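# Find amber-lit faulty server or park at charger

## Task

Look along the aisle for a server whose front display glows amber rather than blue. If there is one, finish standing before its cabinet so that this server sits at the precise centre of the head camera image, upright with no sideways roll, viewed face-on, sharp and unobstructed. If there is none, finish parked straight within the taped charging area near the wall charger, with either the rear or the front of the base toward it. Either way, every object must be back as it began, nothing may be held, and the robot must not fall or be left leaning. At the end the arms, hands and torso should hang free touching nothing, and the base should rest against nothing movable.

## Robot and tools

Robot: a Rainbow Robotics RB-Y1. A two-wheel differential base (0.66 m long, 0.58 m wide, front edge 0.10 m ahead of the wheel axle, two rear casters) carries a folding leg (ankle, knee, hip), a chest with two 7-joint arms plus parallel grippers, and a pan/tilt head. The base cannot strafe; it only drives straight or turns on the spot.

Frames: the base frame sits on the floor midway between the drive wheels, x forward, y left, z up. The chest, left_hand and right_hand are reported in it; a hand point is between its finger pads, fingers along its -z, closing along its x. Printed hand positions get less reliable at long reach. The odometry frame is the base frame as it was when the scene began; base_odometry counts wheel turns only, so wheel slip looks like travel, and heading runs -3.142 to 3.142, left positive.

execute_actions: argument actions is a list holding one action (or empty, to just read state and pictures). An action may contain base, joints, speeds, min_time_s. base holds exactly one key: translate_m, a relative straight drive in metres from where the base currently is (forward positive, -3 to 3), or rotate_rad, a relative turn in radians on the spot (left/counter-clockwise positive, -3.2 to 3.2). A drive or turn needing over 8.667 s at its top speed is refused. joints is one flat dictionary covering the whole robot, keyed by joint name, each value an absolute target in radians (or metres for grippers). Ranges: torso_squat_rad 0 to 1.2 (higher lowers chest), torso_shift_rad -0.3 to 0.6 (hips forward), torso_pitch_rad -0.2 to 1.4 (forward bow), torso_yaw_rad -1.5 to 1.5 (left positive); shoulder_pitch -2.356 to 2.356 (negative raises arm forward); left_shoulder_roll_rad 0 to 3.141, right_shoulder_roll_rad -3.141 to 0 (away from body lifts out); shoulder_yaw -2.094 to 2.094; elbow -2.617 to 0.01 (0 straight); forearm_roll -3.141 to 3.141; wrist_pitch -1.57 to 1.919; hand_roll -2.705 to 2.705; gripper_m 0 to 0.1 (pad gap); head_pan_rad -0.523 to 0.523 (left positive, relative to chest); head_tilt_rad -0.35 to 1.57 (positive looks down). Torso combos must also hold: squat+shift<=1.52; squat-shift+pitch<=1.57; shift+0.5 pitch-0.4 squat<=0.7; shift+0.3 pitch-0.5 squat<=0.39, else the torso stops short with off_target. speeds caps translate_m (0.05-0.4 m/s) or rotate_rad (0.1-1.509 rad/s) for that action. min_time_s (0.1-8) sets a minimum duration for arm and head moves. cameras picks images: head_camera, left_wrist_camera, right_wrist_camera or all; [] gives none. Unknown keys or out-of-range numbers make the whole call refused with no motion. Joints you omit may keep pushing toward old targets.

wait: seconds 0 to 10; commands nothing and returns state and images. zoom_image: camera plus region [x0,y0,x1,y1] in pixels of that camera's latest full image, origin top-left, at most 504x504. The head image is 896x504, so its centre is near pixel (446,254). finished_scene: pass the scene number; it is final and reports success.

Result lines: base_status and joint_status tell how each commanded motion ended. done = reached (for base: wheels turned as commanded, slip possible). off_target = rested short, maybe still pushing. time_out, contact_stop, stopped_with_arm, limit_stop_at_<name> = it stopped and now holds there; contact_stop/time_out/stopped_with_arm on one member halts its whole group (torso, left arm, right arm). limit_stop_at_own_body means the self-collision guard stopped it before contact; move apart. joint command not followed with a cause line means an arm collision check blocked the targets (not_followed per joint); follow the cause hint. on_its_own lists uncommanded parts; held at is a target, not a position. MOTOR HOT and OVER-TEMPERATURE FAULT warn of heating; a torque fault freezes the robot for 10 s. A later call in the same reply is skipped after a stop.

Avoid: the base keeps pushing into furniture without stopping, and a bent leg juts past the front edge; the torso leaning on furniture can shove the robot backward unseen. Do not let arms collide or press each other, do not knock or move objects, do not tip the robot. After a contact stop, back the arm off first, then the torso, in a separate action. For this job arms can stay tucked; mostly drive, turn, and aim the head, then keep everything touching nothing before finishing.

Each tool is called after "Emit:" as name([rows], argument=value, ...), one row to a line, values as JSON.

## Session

Emit:
execute_actions(actions=[])

Scene clock: 0.00 s.
base_odometry: x=+0.000 y=+0.000 heading=+0.000 (m, m, rad; odometry frame)
base_status: not commanded
joint_positions: torso_squat_rad=+0.350 torso_shift_rad=+0.000 torso_pitch_rad=+0.001 torso_yaw_rad=-0.001 left_shoulder_pitch_rad=-0.008 left_shoulder_roll_rad=-0.005 left_shoulder_yaw_rad=-0.016 left_elbow_rad=-0.103 left_forearm_roll_rad=+0.014 left_wrist_pitch_rad=-0.015 left_hand_roll_rad=-0.031 left_gripper_m=+0.100 right_shoulder_pitch_rad=+0.005 right_shoulder_roll_rad=-0.002 right_shoulder_yaw_rad=+0.030 right_elbow_rad=-0.194 right_forearm_roll_rad=-0.047 right_wrist_pitch_rad=-0.030 right_hand_roll_rad=-0.024 right_gripper_m=+0.100 head_pan_rad=-0.001 head_tilt_rad=+0.401
joint_status: not commanded
chest: x=-0.2278 y=+0.0006 z=+1.2475 quat_wxyz=(+1.000, +0.000, +0.000, +0.000) (m; base frame)
left_hand: x=-0.1685 y=+0.2155 z=+0.5650 quat_wxyz=(+0.998, -0.003, -0.063, -0.018) (m; base frame)
right_hand: x=-0.1305 y=-0.2188 z=+0.5693 quat_wxyz=(+0.994, +0.004, -0.109, -0.021) (m; base frame)
pictures: head_camera, left_wrist_camera, right_wrist_camera
camera_calibration (this result's frames):
head_camera: T_world_to_cam=[[-0.0406105, -0.999174, -0.00144477, -0.00102041], [-0.379514, 0.0167625, -0.925034, 1.3174], [0.924294, -0.0370178, -0.379881, 0.678462], [0, 0, 0, 1]] pos_world=[-0.127171, 0.00201272, 1.47637]
left_wrist_camera: T_world_to_cam=[[0.992595, -0.0148548, 0.120563, 0.10025], [-0.0897187, -0.758758, 0.645165, -0.185949], [0.0818944, -0.651204, -0.754471, 0.668888], [0, 0, 0, 1]] pos_world=[-0.170969, 0.295982, 0.612538]
right_wrist_camera: T_world_to_cam=[[-0.960823, 0.0504679, -0.272531, 0.0417526], [-0.146579, 0.741999, 0.65418, -0.19827], [0.235233, 0.668498, -0.705532, 0.664801], [0, 0, 0, 1]] pos_world=[-0.145328, -0.299409, 0.610122]
Images, in order (width x height): head_camera 896x504, left_wrist_camera 644x364, right_wrist_camera 644x364.

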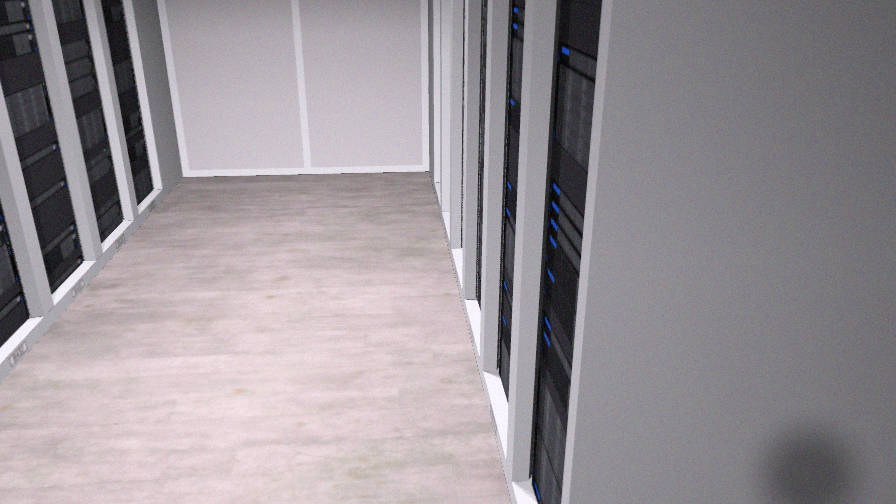

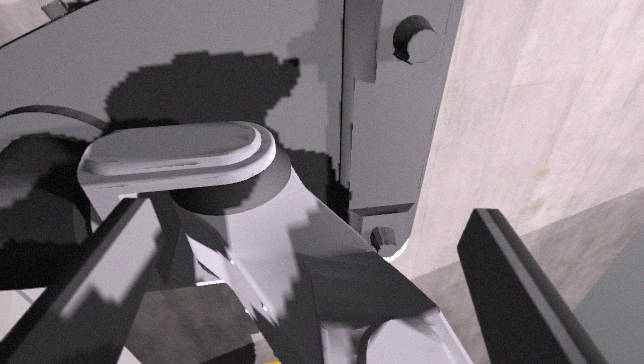

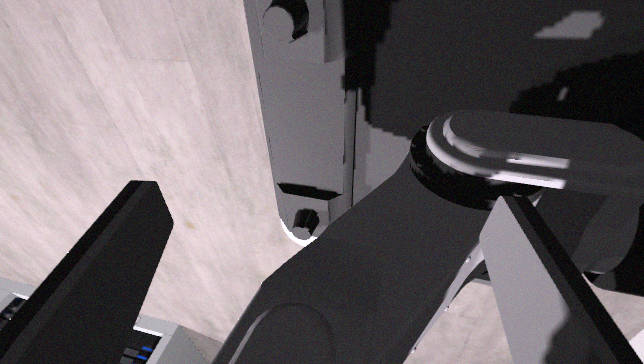

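Emit:
execute_actions([
  {"base":{"rotate_rad":0.45},"joints":{"head_pan_rad":0.3,"head_tilt_rad":0.2}},
], cameras=["head_camera"])

Emit:
execute_actions([
  {"base":{"translate_m":1.2},"joints":{"head_pan_rad":-0.52,"torso_yaw_rad":-0.4}},
], cameras=["head_camera"])

Scene clock: 3.10 s.
base_odometry: x=+0.000 y=+0.000 heading=+0.450 (m, m, rad; odometry frame)
base_status: done
joint_positions: torso_squat_rad=+0.350 torso_shift_rad=+0.000 torso_pitch_rad=+0.001 torso_yaw_rad=-0.001 left_shoulder_pitch_rad=-0.008 left_shoulder_roll_rad=-0.005 left_shoulder_yaw_rad=-0.016 left_elbow_rad=-0.103 left_forearm_roll_rad=+0.014 left_wrist_pitch_rad=-0.015 left_hand_roll_rad=-0.031 left_gripper_m=+0.100 right_shoulder_pitch_rad=+0.005 right_shoulder_roll_rad=-0.002 right_shoulder_yaw_rad=+0.030 right_elbow_rad=-0.194 right_forearm_roll_rad=-0.047 right_wrist_pitch_rad=-0.030 right_hand_roll_rad=-0.024 right_gripper_m=+0.100 head_pan_rad=+0.300 head_tilt_rad=+0.200
joint_status: all done
chest: x=-0.2278 y=+0.0006 z=+1.2475 quat_wxyz=(+1.000, +0.000, +0.000, +0.000) (m; base frame)
left_hand: x=-0.1685 y=+0.2155 z=+0.5650 quat_wxyz=(+0.998, -0.003, -0.063, -0.018) (m; base frame)
right_hand: x=-0.1305 y=-0.2188 z=+0.5693 quat_wxyz=(+0.994, +0.004, -0.109, -0.021) (m; base frame)
pictures: head_camera
camera_calibration (this result's frames):
head_camera: T_world_to_cam=[[0.258589, -0.965941, -0.00948665, 0.0720981], [-0.184092, -0.0396373, -0.982109, 1.44025], [0.948284, 0.255709, -0.188072, 0.405536], [0, 0, 0, 1]] pos_world=[-0.138068, 0.0230309, 1.49144]
Images, in order (width x height): head_camera 896x504.

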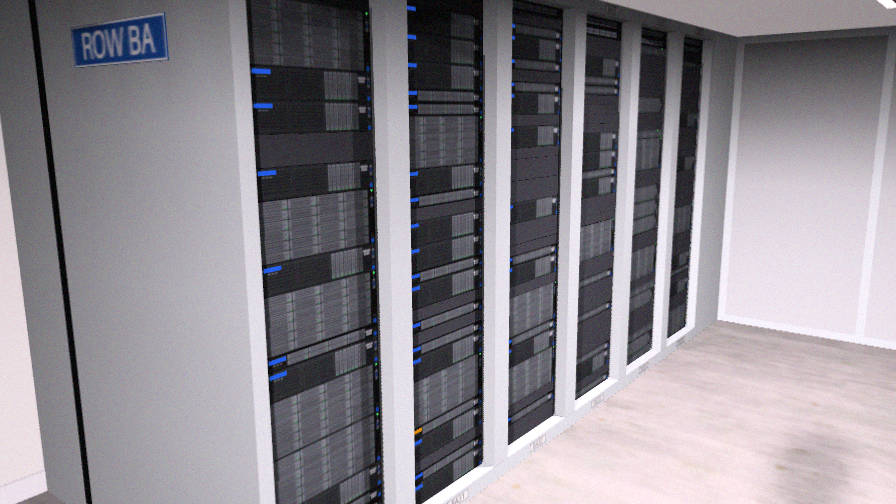

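Scene clock: 7.43 s.
base_odometry: x=+1.080 y=+0.522 heading=+0.450 (m, m, rad; odometry frame)
base_status: done
joint_positions: torso_squat_rad=+0.350 torso_shift_rad=+0.000 torso_pitch_rad=+0.001 torso_yaw_rad=-0.400 left_shoulder_pitch_rad=-0.008 left_shoulder_roll_rad=-0.005 left_shoulder_yaw_rad=-0.016 left_elbow_rad=-0.103 left_forearm_roll_rad=+0.014 left_wrist_pitch_rad=-0.015 left_hand_roll_rad=-0.031 left_gripper_m=+0.100 right_shoulder_pitch_rad=+0.005 right_shoulder_roll_rad=-0.002 right_shoulder_yaw_rad=+0.030 right_elbow_rad=-0.194 right_forearm_roll_rad=-0.047 right_wrist_pitch_rad=-0.030 right_hand_roll_rad=-0.024 right_gripper_m=+0.100 head_pan_rad=-0.520 head_tilt_rad=+0.200
joint_status: all done
chest: x=-0.2278 y=+0.0006 z=+1.2475 quat_wxyz=(+0.980, +0.000, +0.000, -0.199) (m; base frame)
left_hand: x=-0.0894 y=+0.1753 z=+0.5650 quat_wxyz=(+0.974, -0.015, -0.061, -0.216) (m; base frame)
right_hand: x=-0.2233 y=-0.2396 z=+0.5693 quat_wxyz=(+0.970, -0.018, -0.108, -0.218) (m; base frame)
pictures: head_camera
camera_calibration (this result's frames):
head_camera: T_world_to_cam=[[-0.817958, -0.575209, -0.00892089, -0.156741], [-0.100451, 0.158078, -0.982304, 1.45879], [0.566441, -0.802587, -0.187081, 0.320397], [0, 0, 0, 1]] pos_world=[-0.163156, -0.0636147, 1.49152]
Images, in order (width x height): head_camera 896x504.

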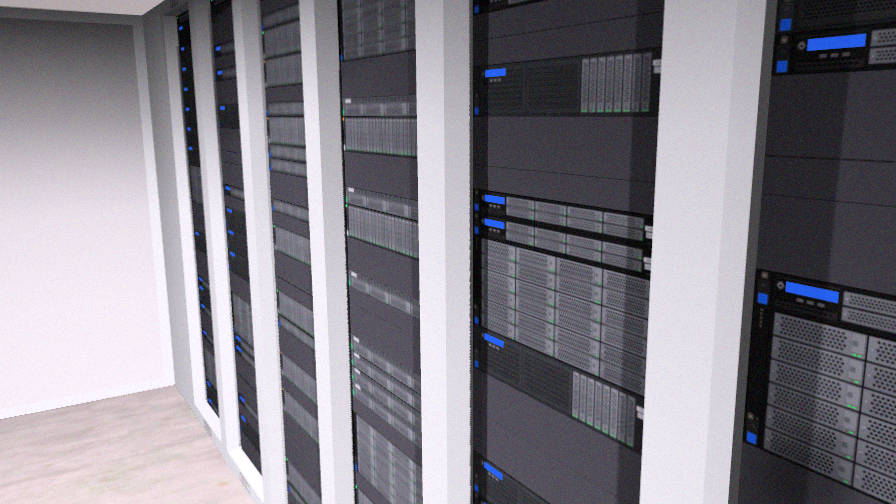

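Emit:
execute_actions([
  {"base":{"rotate_rad":-0.7},"joints":{"head_pan_rad":0.5,"head_tilt_rad":0.55,"torso_yaw_rad":1.0,"torso_squat_rad":0.8,"left_shoulder_pitch_rad":0.5,"right_shoulder_pitch_rad":0.5,"left_elbow_rad":-2.0,"right_elbow_rad":-2.0,"left_shoulder_roll_rad":0.1,"right_shoulder_roll_rad":-0.1}},
], cameras=["head_camera"])

Emit:
execute_actions([
  {"base":{"translate_m":1.0},"joints":{"torso_yaw_rad":1.42,"torso_squat_rad":1.2}},
], cameras=["head_camera"])

Scene clock: 12.73 s.
base_odometry: x=+1.080 y=+0.522 heading=-0.249 (m, m, rad; odometry frame)
base_status: done
joint_positions: torso_squat_rad=+0.800 torso_shift_rad=+0.000 torso_pitch_rad=+0.001 torso_yaw_rad=+1.000 left_shoulder_pitch_rad=+0.500 left_shoulder_roll_rad=+0.100 left_shoulder_yaw_rad=-0.016 left_elbow_rad=-2.000 left_forearm_roll_rad=+0.014 left_wrist_pitch_rad=-0.015 left_hand_roll_rad=-0.031 left_gripper_m=+0.100 right_shoulder_pitch_rad=+0.500 right_shoulder_roll_rad=-0.100 right_shoulder_yaw_rad=+0.030 right_elbow_rad=-2.000 right_forearm_roll_rad=-0.047 right_wrist_pitch_rad=-0.030 right_hand_roll_rad=-0.024 right_gripper_m=+0.100 head_pan_rad=+0.500 head_tilt_rad=+0.550
joint_status: all done
chest: x=-0.2278 y=+0.0005 z=+1.0776 quat_wxyz=(+0.878, +0.000, +0.000, +0.479) (m; base frame)
left_hand: x=-0.2729 y=+0.4815 z=+0.8509 quat_wxyz=(+0.635, +0.407, -0.565, +0.335) (m; base frame)
right_hand: x=+0.2228 y=+0.1642 z=+0.8535 quat_wxyz=(+0.634, +0.293, -0.637, +0.325) (m; base frame)
pictures: head_camera
camera_calibration (this result's frames):
head_camera: T_world_to_cam=[[0.993975, -0.109562, 0.00302856, 0.217252], [-0.0536409, -0.510367, -0.858282, 1.15123], [0.0955812, 0.852949, -0.513169, 0.598343], [0, 0, 0, 1]] pos_world=[-0.211381, 0.100995, 1.29447]
Images, in order (width x height): head_camera 896x504.

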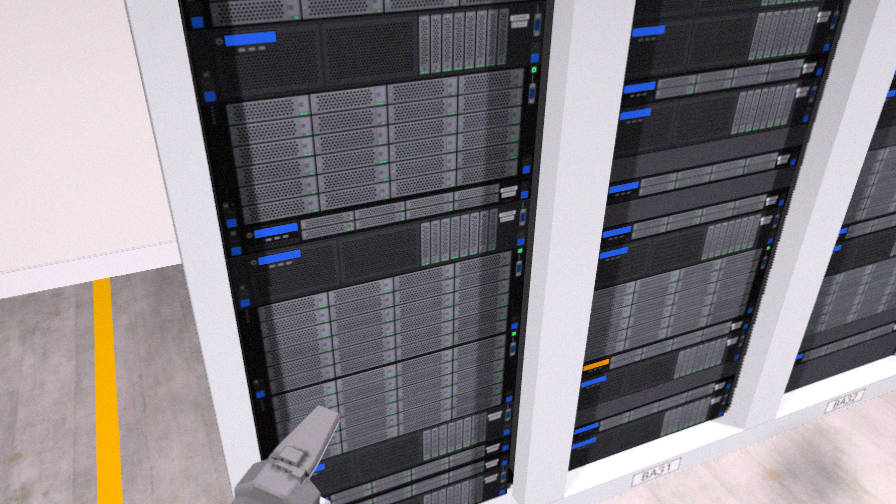

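Scene clock: 16.63 s.
base_odometry: x=+2.049 y=+0.275 heading=-0.250 (m, m, rad; odometry frame)
base_status: done
joint_positions: torso_squat_rad=+1.200 torso_shift_rad=+0.000 torso_pitch_rad=+0.001 torso_yaw_rad=+1.420 left_shoulder_pitch_rad=+0.500 left_shoulder_roll_rad=+0.100 left_shoulder_yaw_rad=-0.016 left_elbow_rad=-2.000 left_forearm_roll_rad=+0.014 left_wrist_pitch_rad=-0.015 left_hand_roll_rad=-0.031 left_gripper_m=+0.100 right_shoulder_pitch_rad=+0.500 right_shoulder_roll_rad=-0.100 right_shoulder_yaw_rad=+0.030 right_elbow_rad=-2.000 right_forearm_roll_rad=-0.047 right_wrist_pitch_rad=-0.030 right_hand_roll_rad=-0.024 right_gripper_m=+0.100 head_pan_rad=+0.500 head_tilt_rad=+0.550
joint_status: all done
chest: x=-0.2277 y=+0.0004 z=+0.8437 quat_wxyz=(+0.758, +0.000, +0.001, +0.652) (m; base frame)
left_hand: x=-0.4652 y=+0.4213 z=+0.6172 quat_wxyz=(+0.551, +0.516, -0.468, +0.459) (m; base frame)
right_hand: x=+0.1169 y=+0.3336 z=+0.6194 quat_wxyz=(+0.553, +0.419, -0.562, +0.450) (m; base frame)
pictures: head_camera
camera_calibration (this result's frames):
head_camera: T_world_to_cam=[[0.952274, 0.305234, 0.0025277, 0.208594], [0.158604, -0.487705, -0.85848, 0.998878], [-0.260804, 0.817909, -0.51284, 0.396981], [0, 0, 0, 1]] pos_world=[-0.25353, 0.0987936, 1.06058]
Images, in order (width x height): head_camera 896x504.

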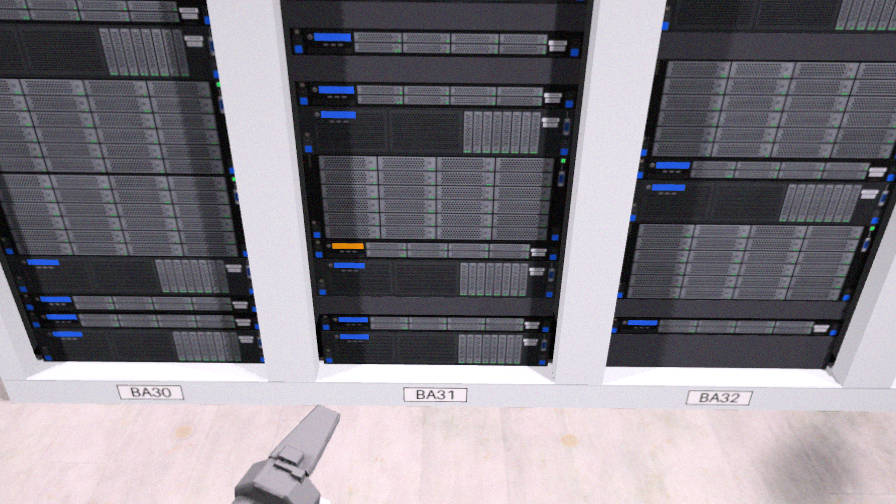

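Emit:
finished_scene(scene=2)

The scene is finished: the task was done.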